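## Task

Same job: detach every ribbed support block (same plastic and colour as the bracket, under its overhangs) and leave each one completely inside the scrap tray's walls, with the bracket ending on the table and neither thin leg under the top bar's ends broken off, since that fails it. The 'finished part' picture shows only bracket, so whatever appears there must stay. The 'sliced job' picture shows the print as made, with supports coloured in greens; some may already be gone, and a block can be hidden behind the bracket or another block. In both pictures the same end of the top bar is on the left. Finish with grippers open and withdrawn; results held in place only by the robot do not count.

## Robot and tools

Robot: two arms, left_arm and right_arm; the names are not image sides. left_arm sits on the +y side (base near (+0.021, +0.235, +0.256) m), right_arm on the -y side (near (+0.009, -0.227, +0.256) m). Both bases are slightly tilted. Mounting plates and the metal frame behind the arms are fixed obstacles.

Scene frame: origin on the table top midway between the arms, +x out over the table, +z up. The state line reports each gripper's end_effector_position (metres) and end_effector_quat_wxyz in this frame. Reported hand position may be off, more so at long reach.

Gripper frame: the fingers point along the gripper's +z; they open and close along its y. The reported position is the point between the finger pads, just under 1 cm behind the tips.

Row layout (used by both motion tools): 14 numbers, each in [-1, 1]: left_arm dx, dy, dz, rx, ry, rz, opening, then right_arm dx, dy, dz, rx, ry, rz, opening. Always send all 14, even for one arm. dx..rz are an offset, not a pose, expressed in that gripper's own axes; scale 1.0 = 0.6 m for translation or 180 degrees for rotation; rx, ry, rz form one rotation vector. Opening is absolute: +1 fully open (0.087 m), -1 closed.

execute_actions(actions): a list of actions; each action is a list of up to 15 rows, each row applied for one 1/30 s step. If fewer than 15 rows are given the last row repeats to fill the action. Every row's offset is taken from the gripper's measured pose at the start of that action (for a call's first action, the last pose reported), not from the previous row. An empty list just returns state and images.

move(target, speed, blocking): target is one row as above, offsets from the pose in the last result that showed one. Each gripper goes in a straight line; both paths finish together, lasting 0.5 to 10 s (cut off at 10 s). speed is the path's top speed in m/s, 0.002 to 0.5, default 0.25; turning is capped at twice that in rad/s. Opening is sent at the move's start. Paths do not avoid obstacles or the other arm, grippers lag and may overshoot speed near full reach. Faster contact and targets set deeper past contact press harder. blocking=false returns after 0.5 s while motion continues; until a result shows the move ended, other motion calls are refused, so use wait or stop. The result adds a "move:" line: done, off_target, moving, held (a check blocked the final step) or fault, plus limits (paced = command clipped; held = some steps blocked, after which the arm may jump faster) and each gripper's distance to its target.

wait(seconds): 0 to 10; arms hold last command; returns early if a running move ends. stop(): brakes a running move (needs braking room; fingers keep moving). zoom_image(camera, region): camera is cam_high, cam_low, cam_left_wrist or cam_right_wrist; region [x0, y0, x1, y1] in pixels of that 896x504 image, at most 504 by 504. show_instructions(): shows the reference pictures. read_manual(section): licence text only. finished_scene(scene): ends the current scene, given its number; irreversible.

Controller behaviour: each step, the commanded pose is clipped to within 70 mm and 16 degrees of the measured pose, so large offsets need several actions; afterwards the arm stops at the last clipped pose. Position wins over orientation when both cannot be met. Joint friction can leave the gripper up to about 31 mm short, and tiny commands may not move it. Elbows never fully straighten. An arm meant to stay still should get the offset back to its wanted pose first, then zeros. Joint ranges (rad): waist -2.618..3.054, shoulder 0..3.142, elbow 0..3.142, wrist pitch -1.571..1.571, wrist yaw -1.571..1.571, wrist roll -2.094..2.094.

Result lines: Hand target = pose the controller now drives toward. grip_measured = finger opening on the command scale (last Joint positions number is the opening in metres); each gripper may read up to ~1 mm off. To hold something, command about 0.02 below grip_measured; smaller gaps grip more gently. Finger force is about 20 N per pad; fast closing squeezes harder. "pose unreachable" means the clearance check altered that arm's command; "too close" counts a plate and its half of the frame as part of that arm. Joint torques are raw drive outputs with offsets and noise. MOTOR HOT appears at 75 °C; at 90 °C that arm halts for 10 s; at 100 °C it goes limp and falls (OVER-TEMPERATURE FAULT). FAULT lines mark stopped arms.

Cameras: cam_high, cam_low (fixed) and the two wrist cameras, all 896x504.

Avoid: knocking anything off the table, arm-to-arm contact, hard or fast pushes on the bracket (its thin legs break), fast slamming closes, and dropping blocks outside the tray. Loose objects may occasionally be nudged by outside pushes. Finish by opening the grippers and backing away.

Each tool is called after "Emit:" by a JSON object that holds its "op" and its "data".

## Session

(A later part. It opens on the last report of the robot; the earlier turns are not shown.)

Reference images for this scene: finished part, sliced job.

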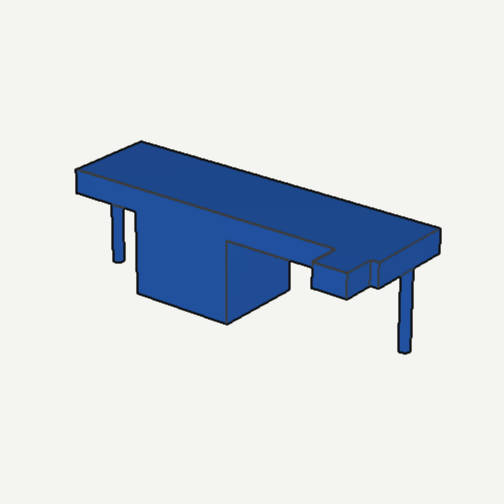

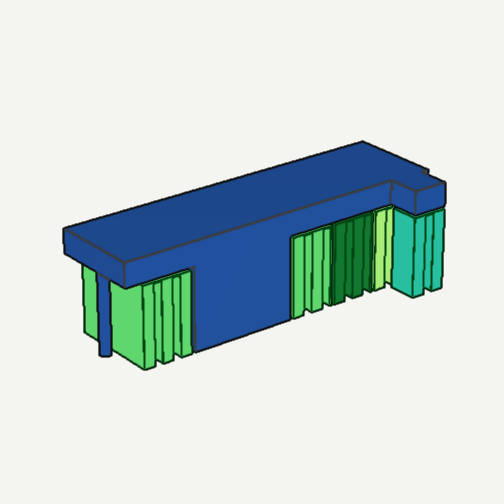

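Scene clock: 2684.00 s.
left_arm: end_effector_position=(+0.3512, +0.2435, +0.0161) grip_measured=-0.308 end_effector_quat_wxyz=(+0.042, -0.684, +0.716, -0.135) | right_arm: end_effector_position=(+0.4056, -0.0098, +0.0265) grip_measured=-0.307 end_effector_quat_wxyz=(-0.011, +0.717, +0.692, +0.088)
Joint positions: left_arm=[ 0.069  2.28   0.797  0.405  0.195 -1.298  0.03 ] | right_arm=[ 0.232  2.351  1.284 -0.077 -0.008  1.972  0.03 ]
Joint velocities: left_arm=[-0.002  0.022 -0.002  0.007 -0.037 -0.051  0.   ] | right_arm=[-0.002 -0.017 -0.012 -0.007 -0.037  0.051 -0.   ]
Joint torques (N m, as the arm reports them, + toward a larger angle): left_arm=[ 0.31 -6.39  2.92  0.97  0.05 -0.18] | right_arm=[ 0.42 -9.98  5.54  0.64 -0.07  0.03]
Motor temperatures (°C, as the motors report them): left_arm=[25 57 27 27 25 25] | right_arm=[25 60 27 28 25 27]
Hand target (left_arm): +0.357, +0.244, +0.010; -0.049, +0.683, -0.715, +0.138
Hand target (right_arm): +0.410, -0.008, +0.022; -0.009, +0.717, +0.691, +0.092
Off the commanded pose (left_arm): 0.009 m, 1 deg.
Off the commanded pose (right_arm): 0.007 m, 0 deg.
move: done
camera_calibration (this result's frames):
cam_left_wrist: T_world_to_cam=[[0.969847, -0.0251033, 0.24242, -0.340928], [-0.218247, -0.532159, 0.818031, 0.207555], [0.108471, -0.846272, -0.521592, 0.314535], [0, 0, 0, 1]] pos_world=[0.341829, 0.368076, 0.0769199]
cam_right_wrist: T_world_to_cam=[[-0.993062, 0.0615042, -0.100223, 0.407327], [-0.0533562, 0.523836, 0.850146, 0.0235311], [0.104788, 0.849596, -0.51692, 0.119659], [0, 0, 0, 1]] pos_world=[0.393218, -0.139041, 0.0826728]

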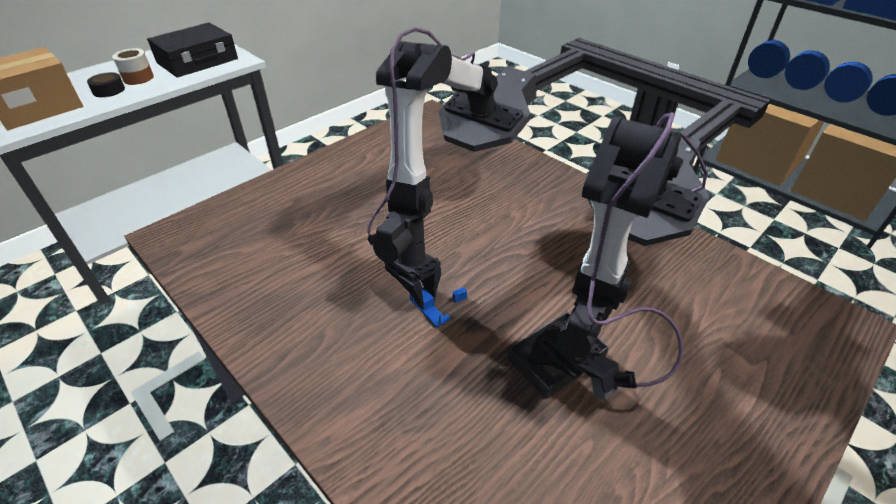

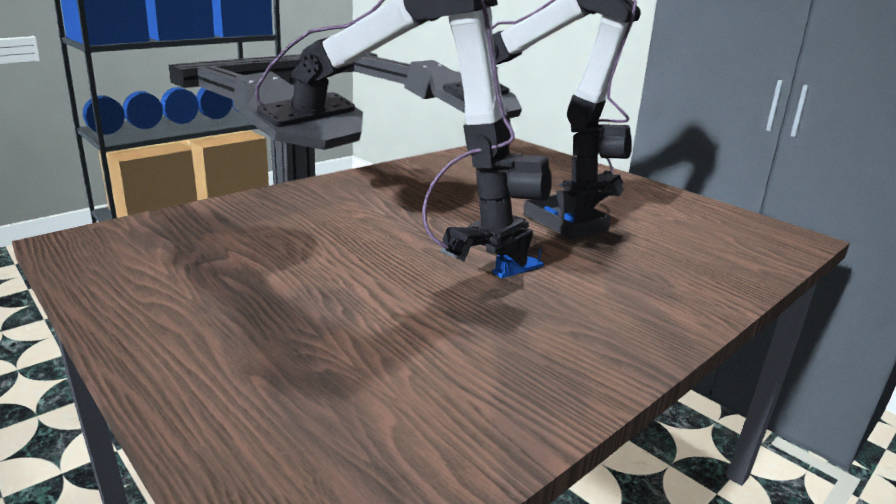

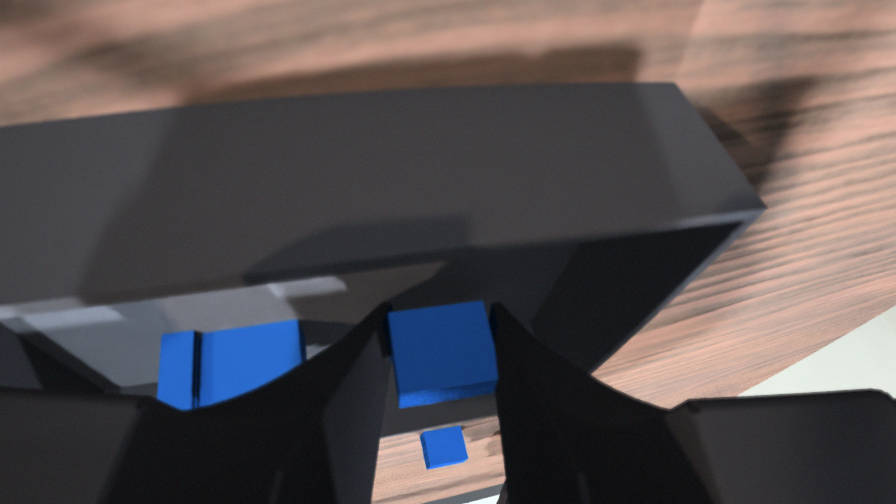

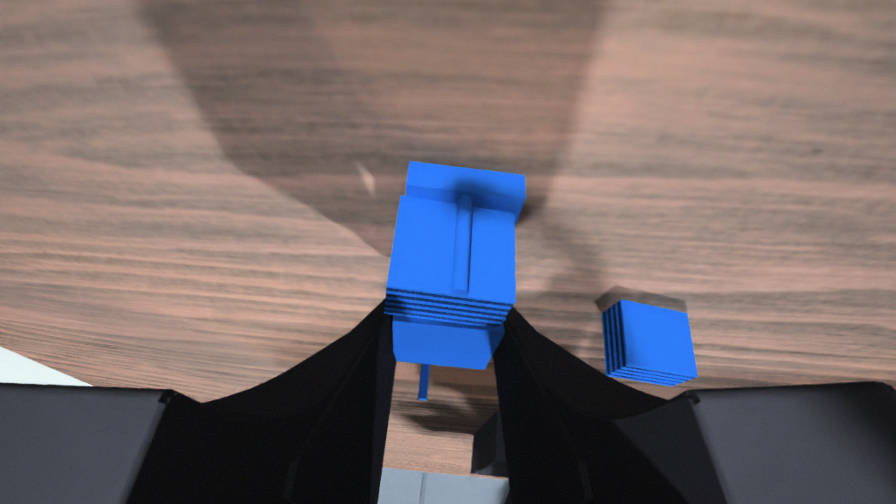

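Emit:
{"op": "execute_actions", "data": {"actions": [[[0,0,0,0,0,0,-0.31,0,0,0,0,0,0,-0.31]],[[0,0,0,0,0,0,-0.295,0,0,0,0,0,0,-0.27]],[[0,0,0,0,0,0,-0.27,0,0,0,0,0,0,-0.1]],[[0.0008,0.0064,-0.0030,0,0,0,-0.15,0,0,0,0,0,0,0.1]]]}}

Scene clock: 2701.63 s.
left_arm: end_effector_position=(+0.3531, +0.2431, +0.0168) grip_measured=-0.150 end_effector_quat_wxyz=(+0.044, -0.683, +0.716, -0.139) | right_arm: end_effector_position=(+0.4056, -0.0098, +0.0265) grip_measured=+0.100 end_effector_quat_wxyz=(-0.011, +0.717, +0.692, +0.088)
Joint positions: left_arm=[ 0.069  2.28   0.797  0.413  0.2   -1.298  0.037] | right_arm=[ 0.232  2.351  1.284 -0.077 -0.008  1.972  0.048]
Joint velocities: left_arm=[-0.007 -0.002 -0.012  0.066  0.022 -0.066 -0.001] | right_arm=[ 0.002 -0.002 -0.007  0.037 -0.066 -0.066 -0.   ]
Joint torques (N m, as the arm reports them, + toward a larger angle): left_arm=[ 0.82 -8.87 -0.68  0.83  0.05 -0.08] | right_arm=[  0.58 -11.75   3.49   0.52  -0.06   0.  ]
Motor temperatures (°C, as the motors report them): left_arm=[25 54 28 28 25 25] | right_arm=[25 59 28 28 25 27]
Hand target (left_arm): +0.347, +0.243, +0.017; -0.042, +0.684, -0.716, +0.135
Hand target (right_arm): +0.406, -0.010, +0.027; -0.011, +0.717, +0.692, +0.088
Off the commanded pose (left_arm): 0.006 m, 0 deg.
Off the commanded pose (right_arm): 0.000 m, 0 deg.
camera_calibration (this result's frames):
cam_left_wrist: T_world_to_cam=[[0.967583, -0.0250636, 0.251306, -0.342404], [-0.226134, -0.529058, 0.817901, 0.209173], [0.112456, -0.848216, -0.517575, 0.313297], [0, 0, 0, 1]] pos_world=[0.343373, 0.367826, 0.0771204]
cam_right_wrist: T_world_to_cam=[[-0.993062, 0.0615042, -0.100223, 0.407327], [-0.0533562, 0.523836, 0.850146, 0.0235311], [0.104788, 0.849596, -0.51692, 0.119659], [0, 0, 0, 1]] pos_world=[0.393218, -0.139041, 0.0826728]

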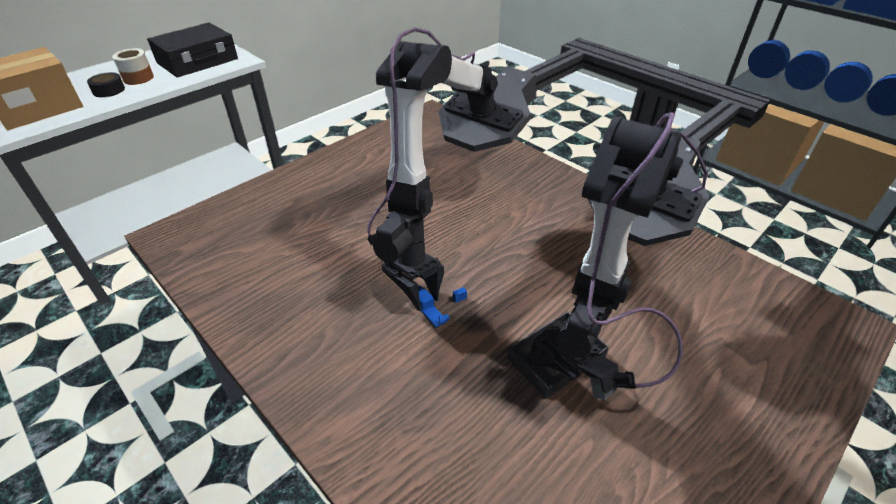

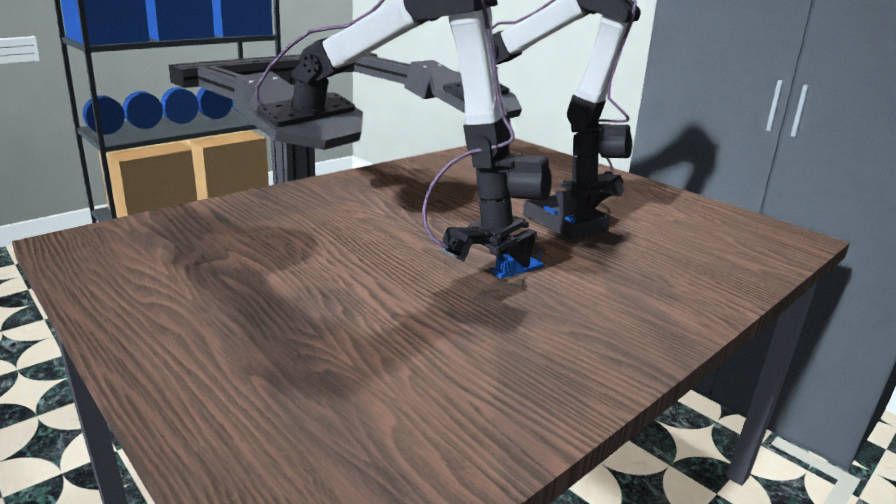

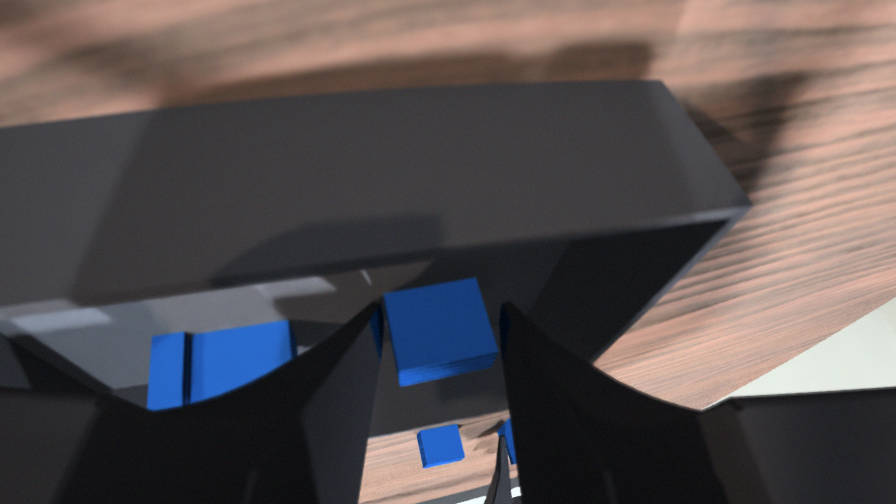

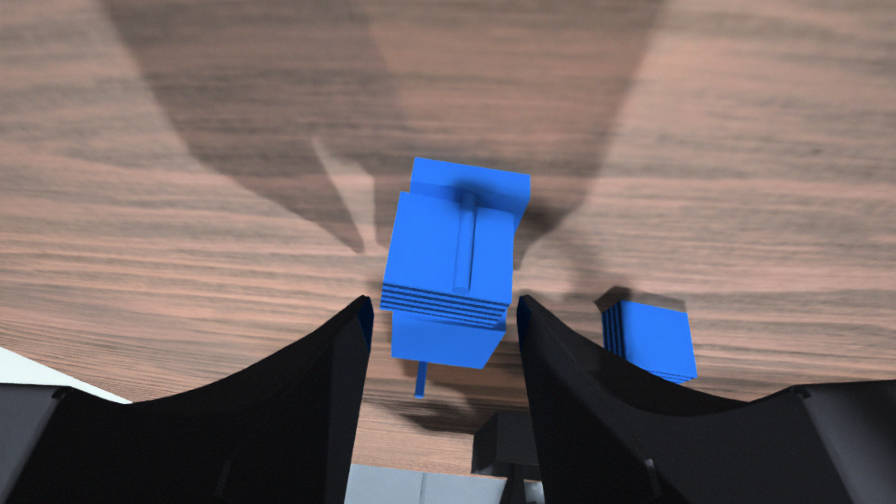

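Emit:
{"op": "move", "data": {"target": [0.0153,0.0022,-0.117,0,0,0,-0.15, -0.0675,-0.0133,-0.010,0,0,0.036,0.1], "speed": 0.04}}

Scene clock: 2718.23 s.
left_arm: end_effector_position=(+0.3488, +0.2457, +0.0848) grip_measured=-0.150 end_effector_quat_wxyz=(+0.061, -0.679, +0.717, -0.146) | right_arm: end_effector_position=(+0.4003, -0.0456, +0.0247) grip_measured=+0.100 end_effector_quat_wxyz=(-0.012, +0.749, +0.657, +0.088)
Joint positions: left_arm=[ 0.079  1.967  0.658  0.273  0.201 -1.285  0.037] | right_arm=[ 0.158  2.317  1.178 -0.003 -0.033  1.999  0.048]
Joint velocities: left_arm=[-0.012  0.002 -0.032 -0.066 -0.051  0.022 -0.   ] | right_arm=[-0.012 -0.002 -0.012 -0.081  0.022  0.037 -0.001]
Joint torques (N m, as the arm reports them, + toward a larger angle): left_arm=[ 1.64 -8.7  -0.04  0.63  0.17 -0.08] | right_arm=[ -0.79 -12.02   1.     0.61  -0.17   0.1 ]
Motor temperatures (°C, as the motors report them): left_arm=[25 54 27 28 25 25] | right_arm=[25 61 28 28 25 27]
Hand target (left_arm): +0.335, +0.244, +0.085; -0.044, +0.683, -0.716, +0.139
Hand target (right_arm): +0.397, -0.050, +0.026; -0.016, +0.755, +0.650, +0.087
Off the commanded pose (left_arm): 0.015 m, 2 deg.
Off the commanded pose (right_arm): 0.007 m, 1 deg.
move: off_target (left_arm)
camera_calibration (this result's frames):
cam_left_wrist: T_world_to_cam=[[0.958374, -0.0315712, 0.283764, -0.353107], [-0.255269, -0.539937, 0.802063, 0.168171], [0.127893, -0.841113, -0.525521, 0.344766], [0, 0, 0, 1]] pos_world=[0.337245, 0.369641, 0.146497]
cam_right_wrist: T_world_to_cam=[[-0.98352, 0.155862, -0.0916236, 0.404371], [0.00296093, 0.520593, 0.8538, 0.0207926], [0.180773, 0.839458, -0.512475, 0.118672], [0, 0, 0, 1]] pos_world=[0.376193, -0.17347, 0.0801136]

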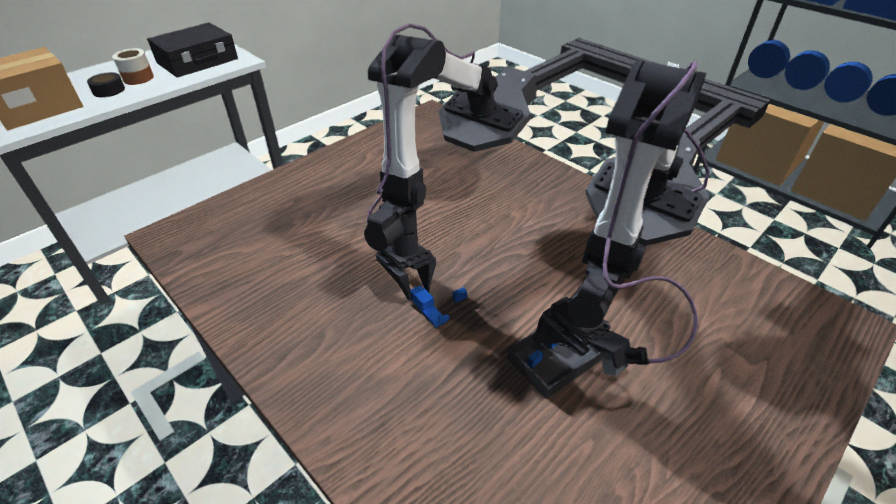

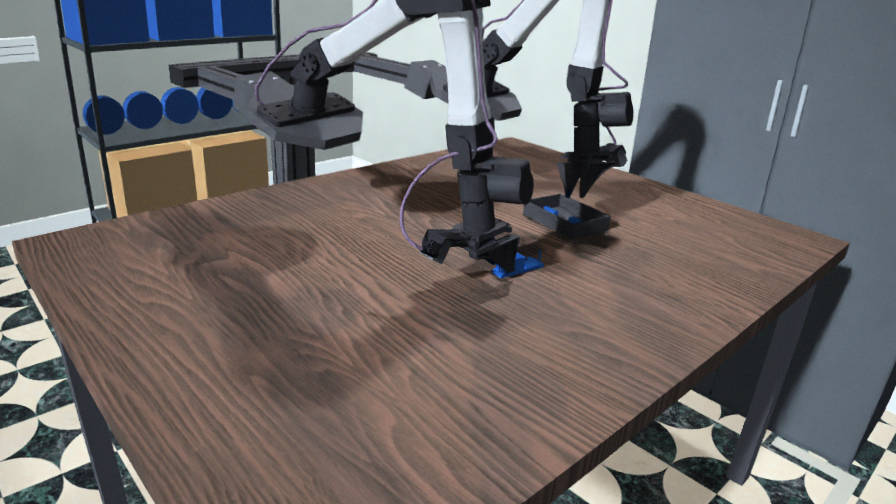

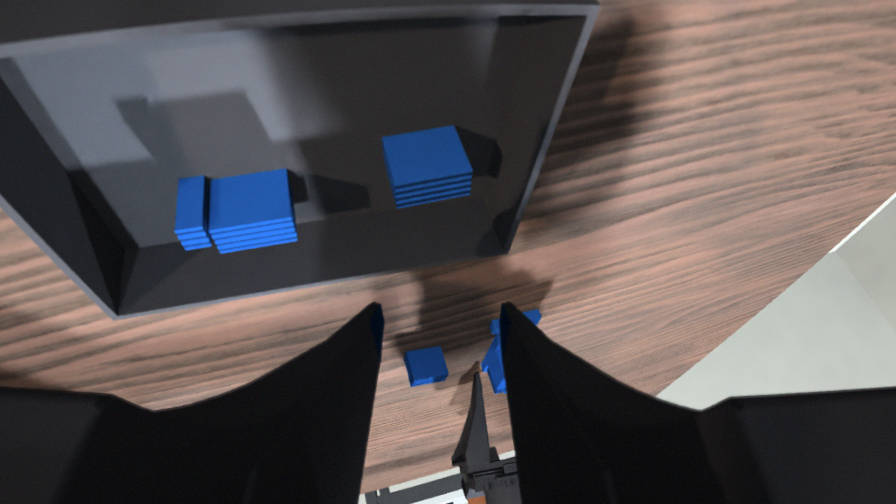

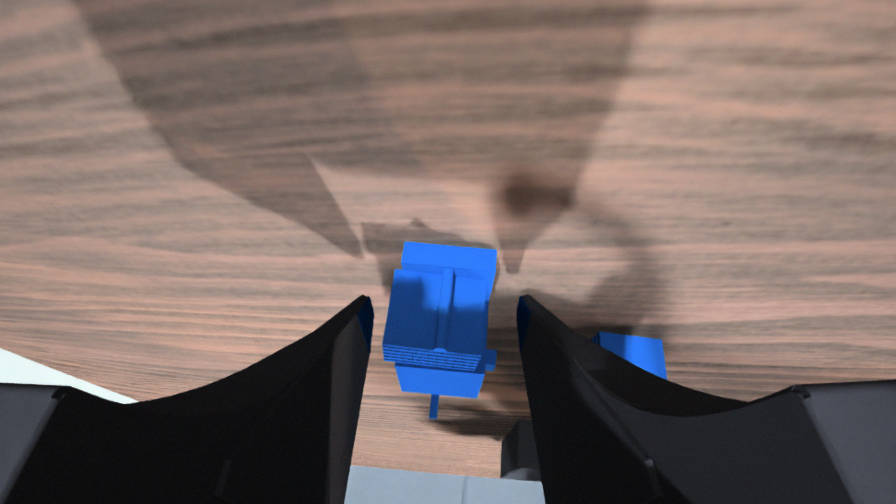

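Emit:
{"op": "zoom_image", "data": {"camera": "cam_right_wrist", "region": [340, 225, 560, 425]}}

Region (340, 225, 560, 425) of cam_right_wrist's 896x504 image, scaled by 2.291, with more detail than that image has; it fills the top 458 rows of this view, and the rest is white.

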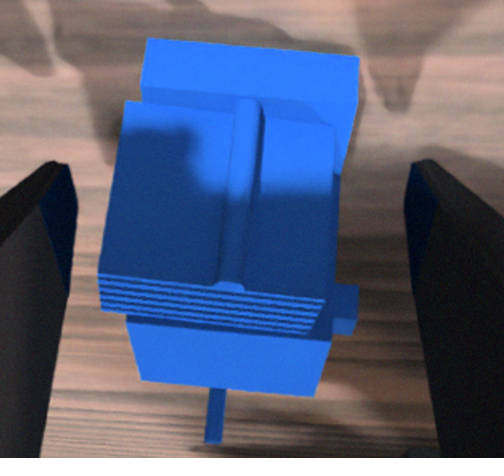

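Emit:
{"op": "move", "data": {"target": [0.2835,-0.0065,0.026,-0.061,0,0.033,0.1, -0.0134,-0.0042,-0.0046,0,0,0.006,0.1], "speed": 0.1}}

Emit:
{"op": "zoom_image", "data": {"camera": "cam_right_wrist", "region": [340, 225, 560, 425]}}

Scene clock: 2733.53 s.
left_arm: end_effector_position=(+0.3485, +0.0713, +0.0995) grip_measured=+0.100 end_effector_quat_wxyz=(+0.008, -0.644, +0.759, -0.093) | right_arm: end_effector_position=(+0.4025, -0.0448, +0.0252) grip_measured=+0.100 end_effector_quat_wxyz=(-0.010, +0.749, +0.656, +0.092)
Joint positions: left_arm=[-0.514  1.994  0.855 -0.024 -0.067 -1.706  0.048] | right_arm=[ 0.158  2.317  1.178  0.007 -0.033  1.999  0.048]
Joint velocities: left_arm=[-0.002 -0.012 -0.007 -0.066  0.007  0.051  0.001] | right_arm=[-0.012 -0.002  0.007 -0.037 -0.037  0.037 -0.001]
Joint torques (N m, as the arm reports them, + toward a larger angle): left_arm=[-1.7  -6.36  4.97  0.45 -0.07 -0.25] | right_arm=[ -1.25 -12.29   0.3    0.65  -0.13   0.08]
Motor temperatures (°C, as the motors report them): left_arm=[25 53 27 27 25 25] | right_arm=[25 62 27 28 25 27]
Hand target (left_arm): +0.344, +0.071, +0.092; +0.001, -0.645, +0.760, -0.078
Hand target (right_arm): +0.397, -0.053, +0.026; -0.012, +0.755, +0.650, +0.087
Off the commanded pose (left_arm): 0.011 m, 2 deg.
Off the commanded pose (right_arm): 0.011 m, 1 deg.
move: off_target (left_arm, right_arm)
camera_calibration (this result's frames):
cam_left_wrist: T_world_to_cam=[[0.978464, -0.148438, 0.143436, -0.347231], [-0.201136, -0.529464, 0.824143, 0.0403704], [-0.04639, -0.835245, -0.547918, 0.268359], [0, 0, 0, 1]] pos_world=[0.360323, 0.193978, 0.163573]
cam_right_wrist: T_world_to_cam=[[-0.982525, 0.157047, -0.0999061, 0.406349], [-0.00421365, 0.517846, 0.855464, 0.0226679], [0.186084, 0.840935, -0.508134, 0.115777], [0, 0, 0, 1]] pos_world=[0.377799, -0.172915, 0.0800353]

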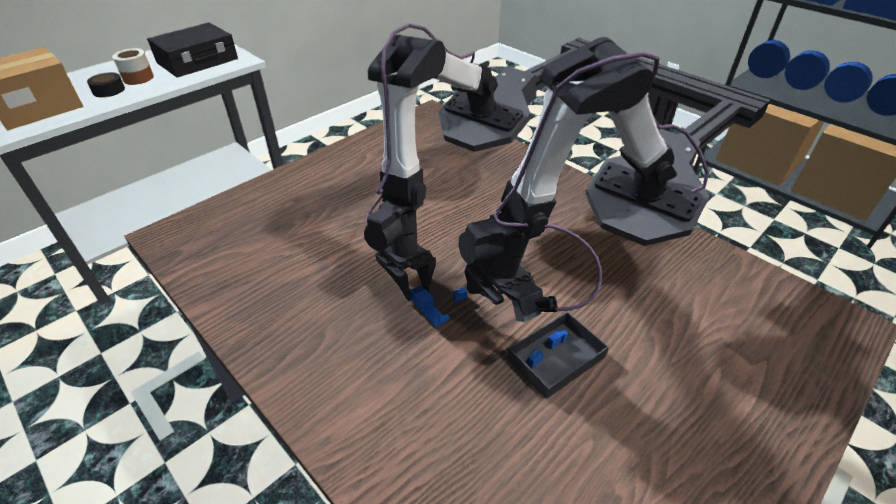

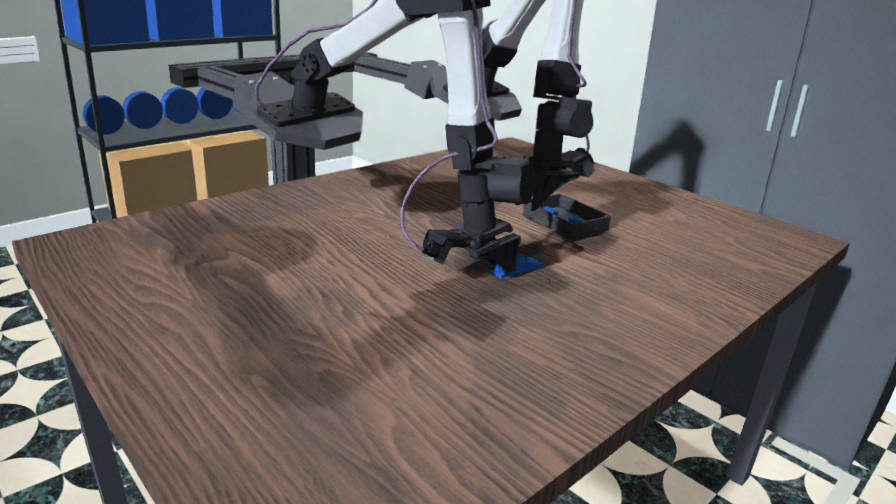

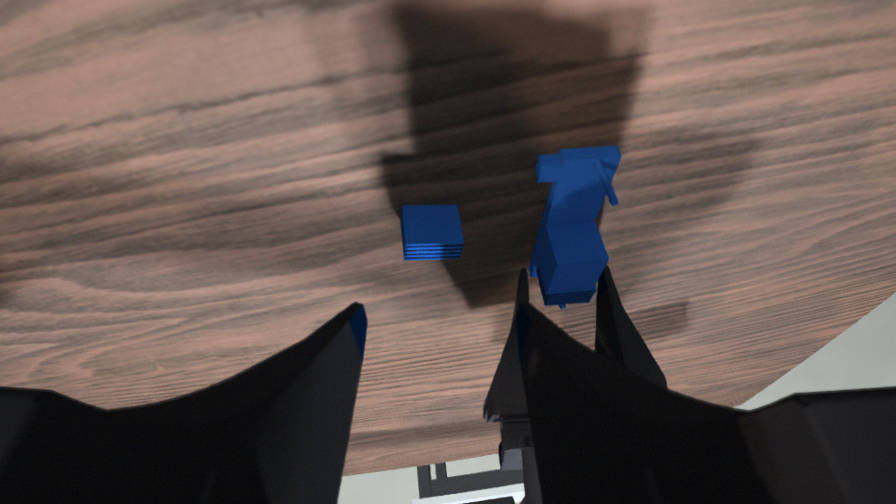

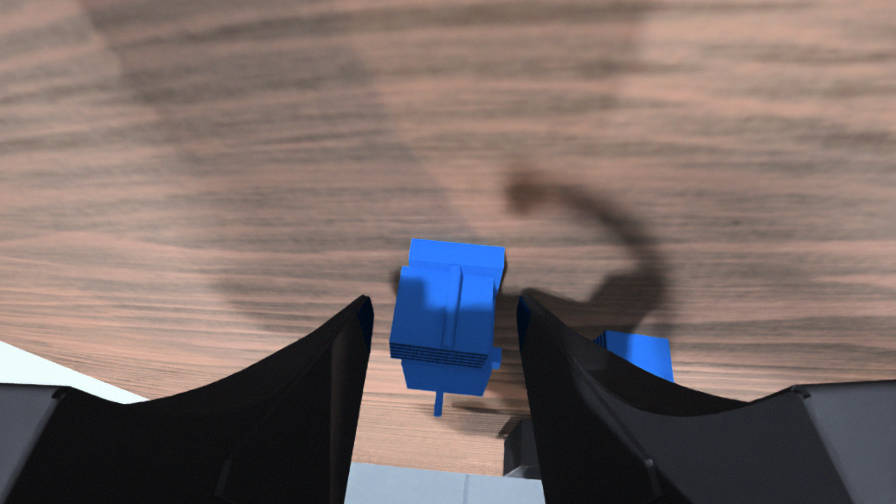

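Region (340, 225, 560, 425) of cam_right_wrist's 896x504 image, scaled by 2.291, with more detail than that image has; it fills the top 458 rows of this view, and the rest is white.

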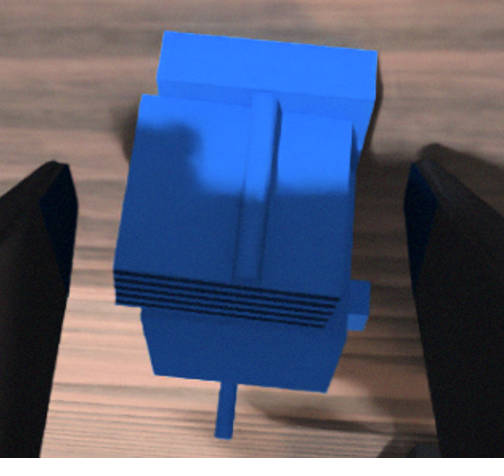

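Emit:
{"op": "move", "data": {"target": [0,0,0,0,0,0,0.1, -0.015,0,0,0,-0.015,0.004,0.1], "speed": 0.02}}

Emit:
{"op": "zoom_image", "data": {"camera": "cam_right_wrist", "region": [340, 225, 560, 425]}}

Scene clock: 2738.50 s.
left_arm: end_effector_position=(+0.3483, +0.0715, +0.0994) grip_measured=+0.100 end_effector_quat_wxyz=(+0.008, -0.645, +0.759, -0.092) | right_arm: end_effector_position=(+0.4014, -0.0515, +0.0227) grip_measured=+0.100 end_effector_quat_wxyz=(+0.003, +0.751, +0.655, +0.079)
Joint positions: left_arm=[-0.514  1.994  0.855 -0.026 -0.067 -1.707  0.048] | right_arm=[ 0.158  2.317  1.178 -0.007  0.002  2.002  0.048]
Joint velocities: left_arm=[-0.017 -0.002  0.002  0.066 -0.051 -0.095 -0.001] | right_arm=[-0.012 -0.012 -0.002  0.037  0.051  0.066 -0.   ]
Joint torques (N m, as the arm reports them, + toward a larger angle): left_arm=[-1.07 -8.47  3.26  0.62 -0.01 -0.15] | right_arm=[  0.08 -11.68   3.01   0.41   0.02   0.1 ]
Motor temperatures (°C, as the motors report them): left_arm=[25 53 27 27 25 25] | right_arm=[25 63 27 28 25 27]
Hand target (left_arm): +0.349, +0.071, +0.099; +0.008, -0.644, +0.759, -0.093
Hand target (right_arm): +0.402, -0.054, +0.024; +0.005, +0.755, +0.652, +0.075
Off the commanded pose (left_arm): 0.000 m, 0 deg.
Off the commanded pose (right_arm): 0.002 m, 1 deg.
move: done
camera_calibration (this result's frames):
cam_left_wrist: T_world_to_cam=[[0.978872, -0.147216, 0.141903, -0.347102], [-0.19923, -0.530558, 0.823902, 0.0399331], [-0.0460041, -0.834767, -0.548679, 0.268389], [0, 0, 0, 1]] pos_world=[0.360072, 0.19413, 0.163613]
cam_right_wrist: T_world_to_cam=[[-0.981684, 0.160726, -0.102295, 0.405979], [0.00280278, 0.549057, 0.83578, 0.0275108], [0.190498, 0.820185, -0.539451, 0.118175], [0, 0, 0, 1]] pos_world=[0.375954, -0.177282, 0.0822865]

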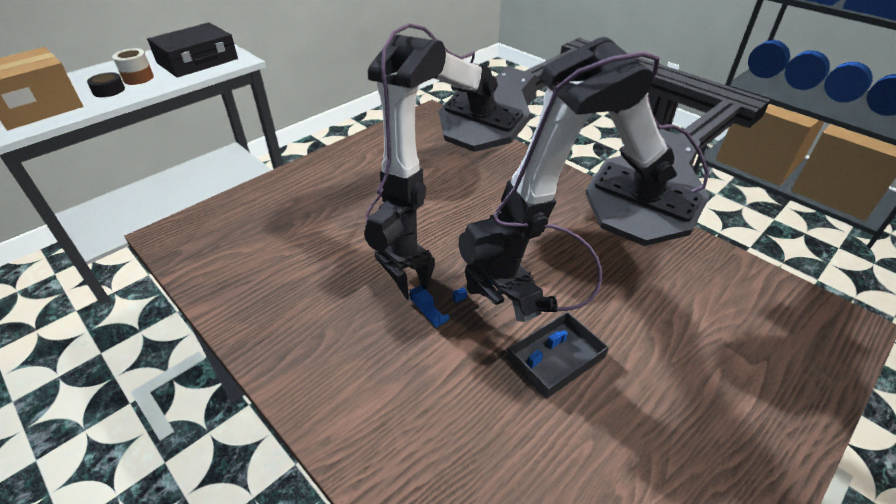

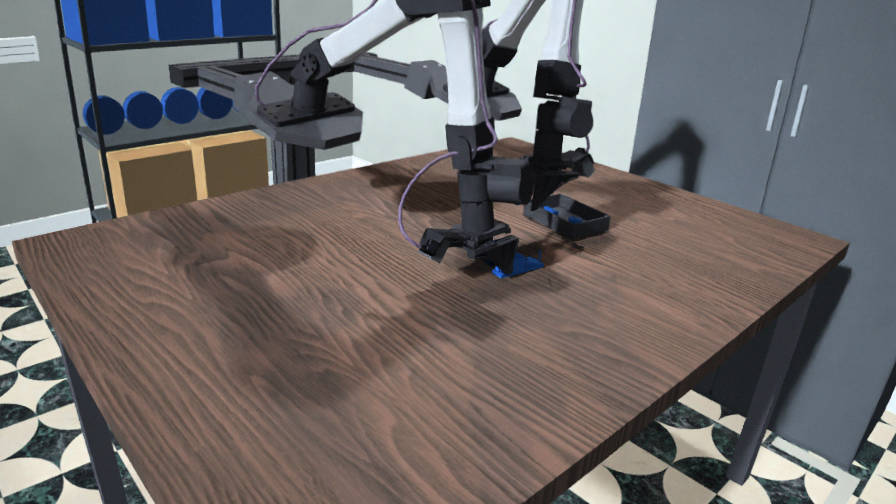

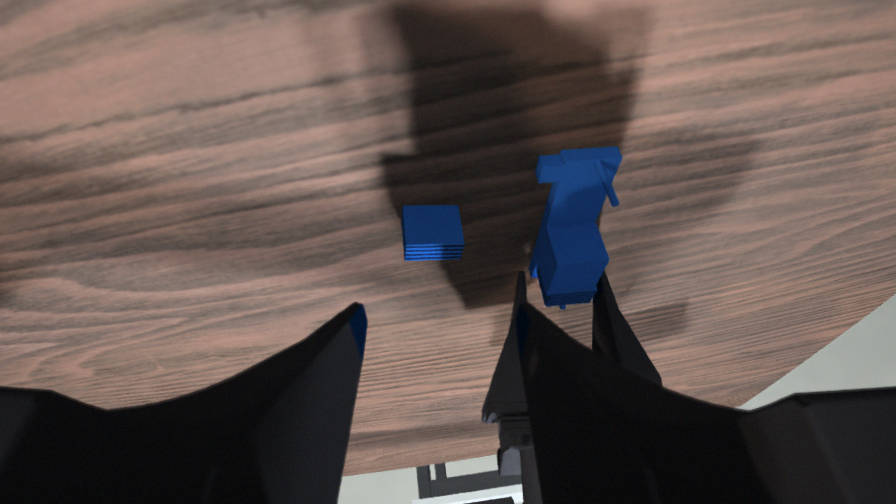

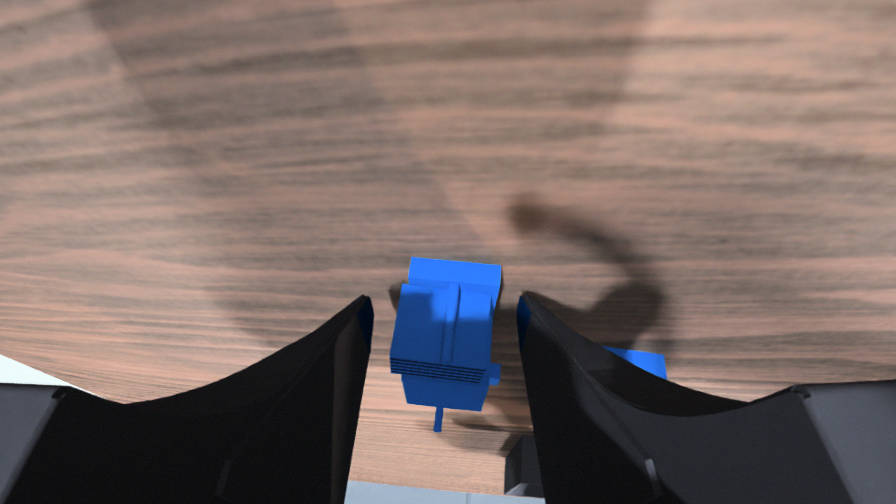

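Region (340, 225, 560, 425) of cam_right_wrist's 896x504 image, scaled by 2.291, with more detail than that image has; it fills the top 458 rows of this view, and the rest is white.

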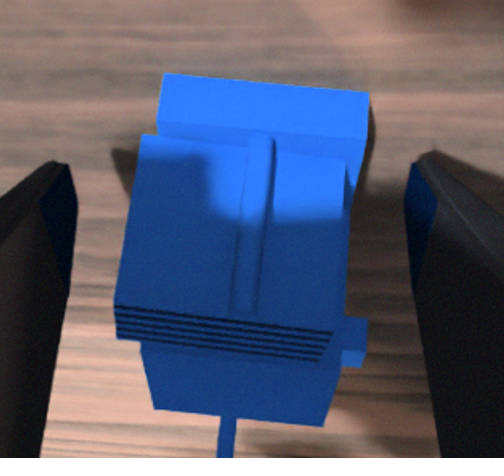

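Emit:
{"op": "execute_actions", "data": {"actions": [[[0,0,0,0,0,0,0.1,0,0,0,0,0,0,-0.08]],[[0,0,0,0,0,0,0.1,0,0,0,0,0,0,-0.22]],[[0,0,0,0,0,0,0.1,0,0,0,0,0,0,-0.29]],[[0,0,0,0,0,0,0.1,0,0,0,0,0,0,-0.33]],[[0,0,0,0,0,0,0.1,0,0,0,0,0,0,-0.36]],[[0,0,0,0,0,0,0.1,0,0,0,0,0,0,-0.38]]]}}

Emit:
{"op": "zoom_image", "data": {"camera": "cam_right_wrist", "region": [340, 225, 560, 425]}}

Scene clock: 2752.37 s.
left_arm: end_effector_position=(+0.3483, +0.0715, +0.0994) grip_measured=+0.100 end_effector_quat_wxyz=(+0.008, -0.645, +0.759, -0.092) | right_arm: end_effector_position=(+0.4014, -0.0518, +0.0226) grip_measured=-0.340 end_effector_quat_wxyz=(+0.004, +0.752, +0.655, +0.078)
Joint positions: left_arm=[-0.514  1.994  0.855 -0.026 -0.067 -1.707  0.048] | right_arm=[ 0.158  2.317  1.178 -0.008  0.003  2.003  0.029]
Joint velocities: left_arm=[-0.017 -0.007  0.002  0.007  0.022  0.007  0.   ] | right_arm=[ 0.002 -0.007  0.007 -0.051 -0.081  0.022 -0.   ]
Joint torques (N m, as the arm reports them, + toward a larger angle): left_arm=[-1.05 -8.43  3.3   0.66  0.01 -0.15] | right_arm=[  0.15 -11.14   3.03   0.5   -0.04   0.01]
Motor temperatures (°C, as the motors report them): left_arm=[25 53 28 27 25 25] | right_arm=[25 63 27 28 25 27]
Hand target (left_arm): +0.348, +0.072, +0.099; +0.008, -0.645, +0.759, -0.092
Hand target (right_arm): +0.401, -0.052, +0.023; +0.004, +0.752, +0.655, +0.078
Off the commanded pose (left_arm): 0.000 m, 0 deg.
Off the commanded pose (right_arm): 0.000 m, 0 deg.
camera_calibration (this result's frames):
cam_left_wrist: T_world_to_cam=[[0.978872, -0.147216, 0.141903, -0.347102], [-0.19923, -0.530558, 0.823902, 0.0399331], [-0.0460041, -0.834767, -0.548679, 0.268389], [0, 0, 0, 1]] pos_world=[0.360072, 0.19413, 0.163613]
cam_right_wrist: T_world_to_cam=[[-0.981649, 0.161086, -0.102066, 0.405911], [0.00344445, 0.55011, 0.835085, 0.027535], [0.190668, 0.819409, -0.54057, 0.118259], [0, 0, 0, 1]] pos_world=[0.375818, -0.177436, 0.0823629]

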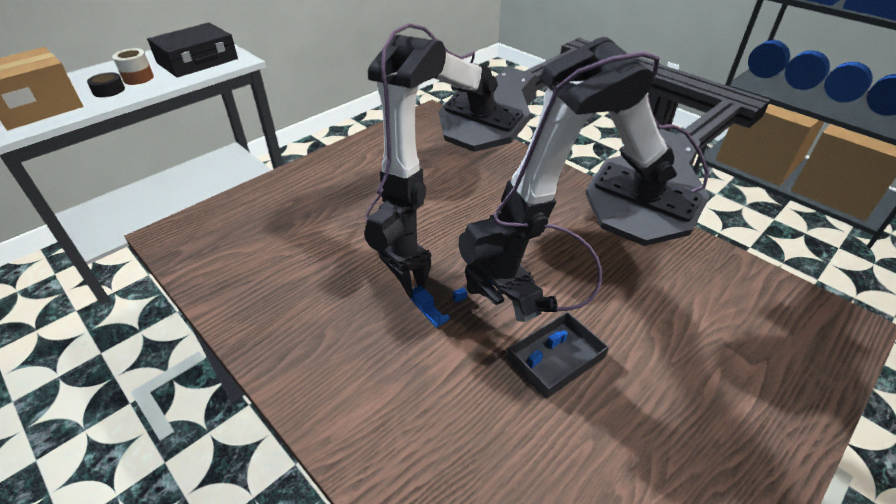

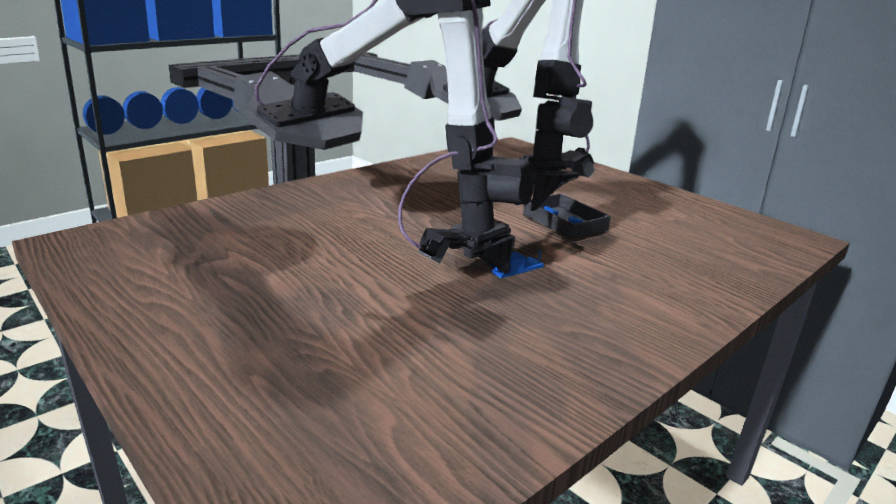

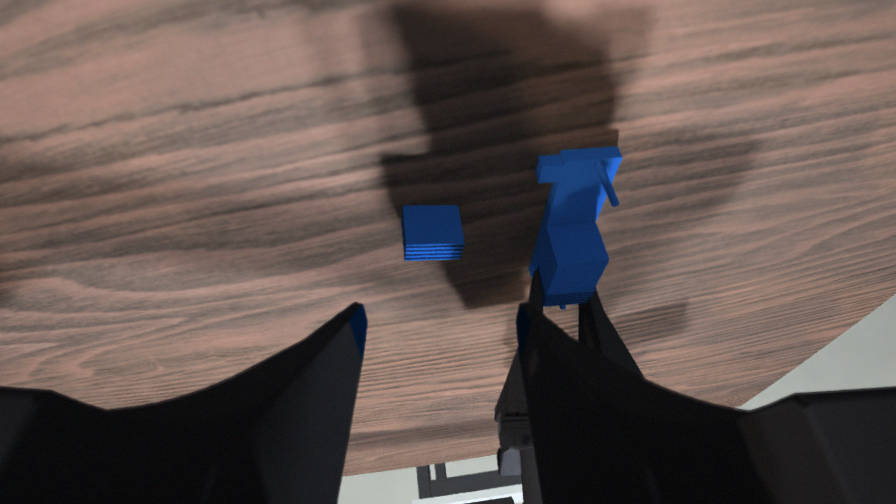

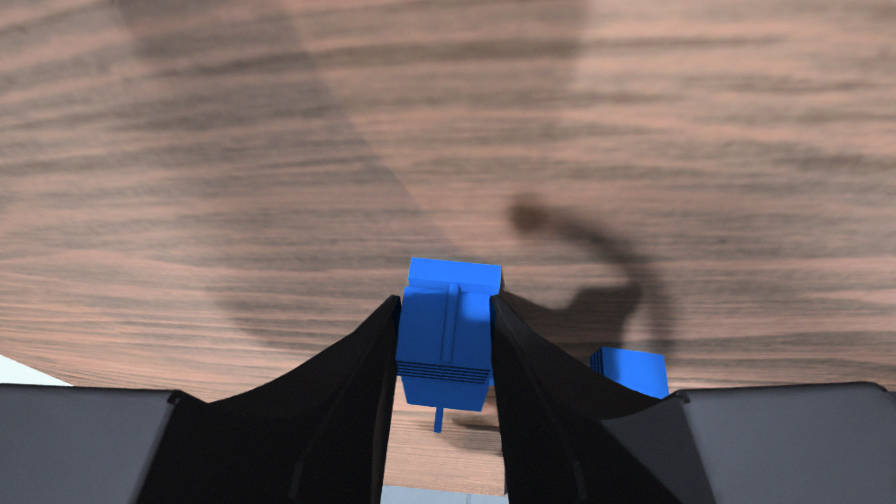

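Region (340, 225, 560, 425) of cam_right_wrist's 896x504 image, scaled by 2.291, with more detail than that image has; it fills the top 458 rows of this view, and the rest is white.

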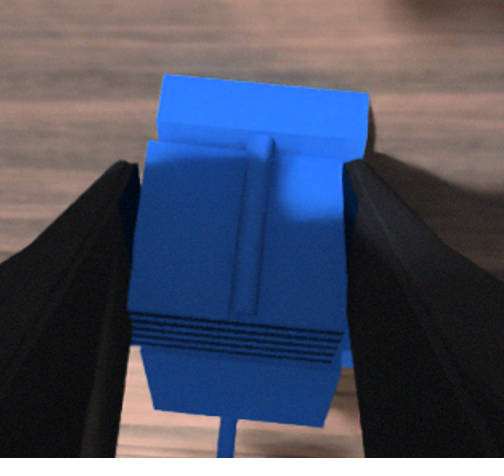

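Emit:
{"op": "move", "data": {"target": [0,0,0,0,0,0,0.1, 0.0024,-0.0035,-0.0761,0,0,0,-0.375], "speed": 0.025}}

Scene clock: 2758.00 s.
left_arm: end_effector_position=(+0.3483, +0.0715, +0.0994) grip_measured=+0.100 end_effector_quat_wxyz=(+0.008, -0.645, +0.759, -0.092) | right_arm: end_effector_position=(+0.4058, -0.0533, +0.0691) grip_measured=-0.340 end_effector_quat_wxyz=(+0.009, +0.751, +0.654, +0.091)
Joint positions: left_arm=[-0.514  1.994  0.855 -0.026 -0.067 -1.707  0.048] | right_arm=[ 0.158  2.155  1.113 -0.077  0.003  2.003  0.029]
Joint velocities: left_arm=[ 0.007 -0.012 -0.007  0.022 -0.051  0.066 -0.001] | right_arm=[ 0.017 -0.007  0.002 -0.007  0.037 -0.037 -0.   ]
Joint torques (N m, as the arm reports them, + toward a larger angle): left_arm=[-1.13 -8.36  3.36  0.63  0.01 -0.14] | right_arm=[  0.62 -11.63   1.53   0.52  -0.03   0.08]
Motor temperatures (°C, as the motors report them): left_arm=[25 53 28 27 25 25] | right_arm=[25 63 27 28 25 27]
Hand target (left_arm): +0.348, +0.072, +0.099; +0.008, -0.645, +0.759, -0.092
Hand target (right_arm): +0.394, -0.055, +0.067; +0.004, +0.752, +0.655, +0.078
Off the commanded pose (left_arm): 0.000 m, 0 deg.
Off the commanded pose (right_arm): 0.012 m, 2 deg.
move: off_target (right_arm)
camera_calibration (this result's frames):
cam_left_wrist: T_world_to_cam=[[0.978872, -0.147216, 0.141903, -0.347102], [-0.19923, -0.530558, 0.823902, 0.0399331], [-0.0460041, -0.834767, -0.548679, 0.268389], [0, 0, 0, 1]] pos_world=[0.360072, 0.19413, 0.163613]
cam_right_wrist: T_world_to_cam=[[-0.978336, 0.163673, -0.126765, 0.415788], [-0.0178741, 0.543258, 0.839375, -0.002447], [0.206249, 0.823457, -0.528564, 0.136885], [0, 0, 0, 1]] pos_world=[0.378505, -0.179443, 0.127114]

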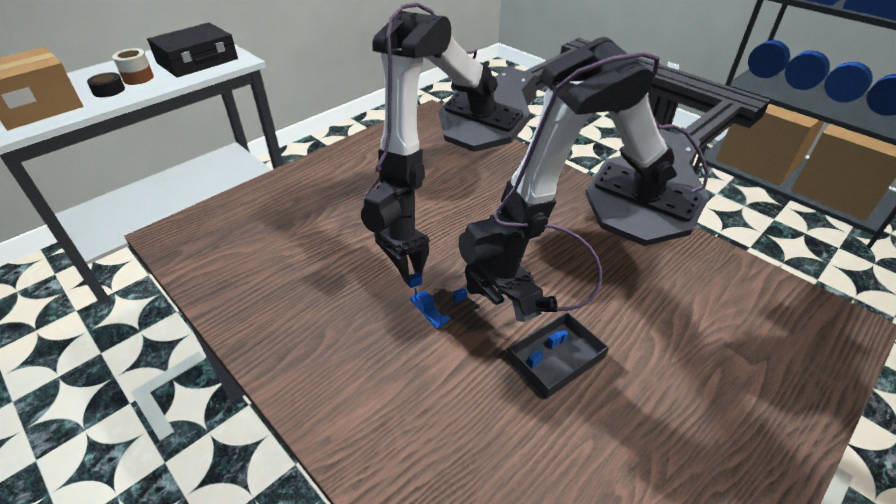

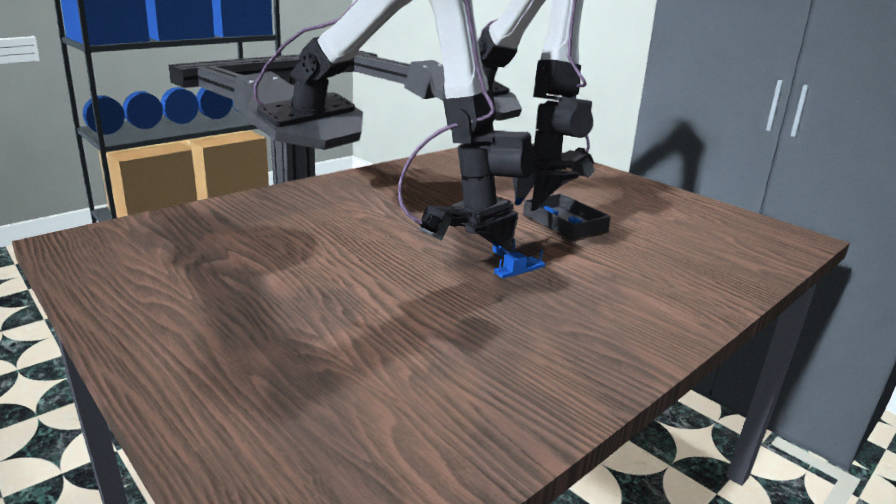

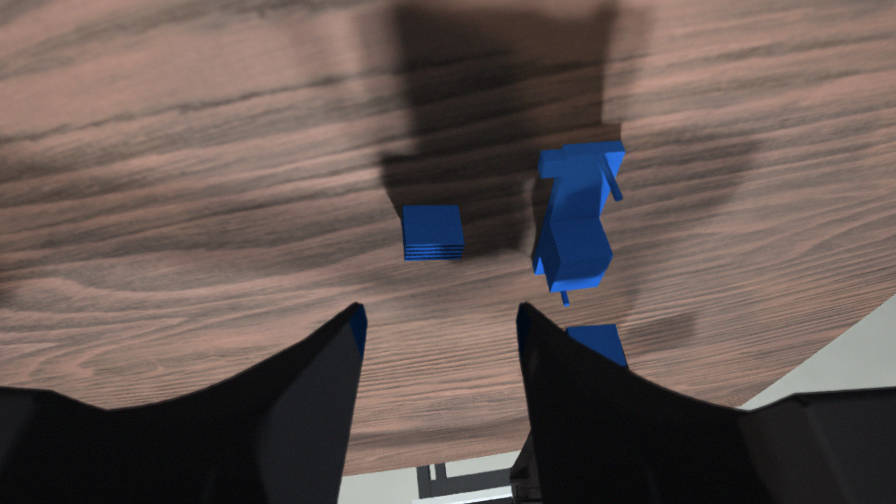

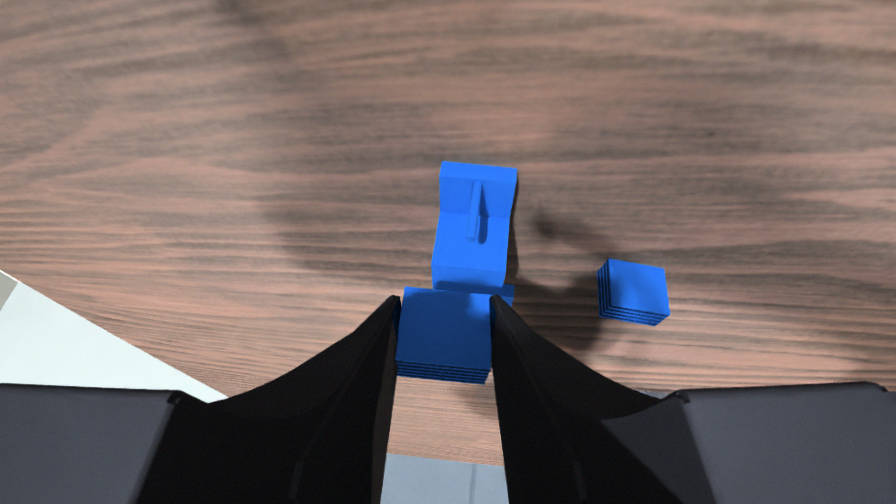

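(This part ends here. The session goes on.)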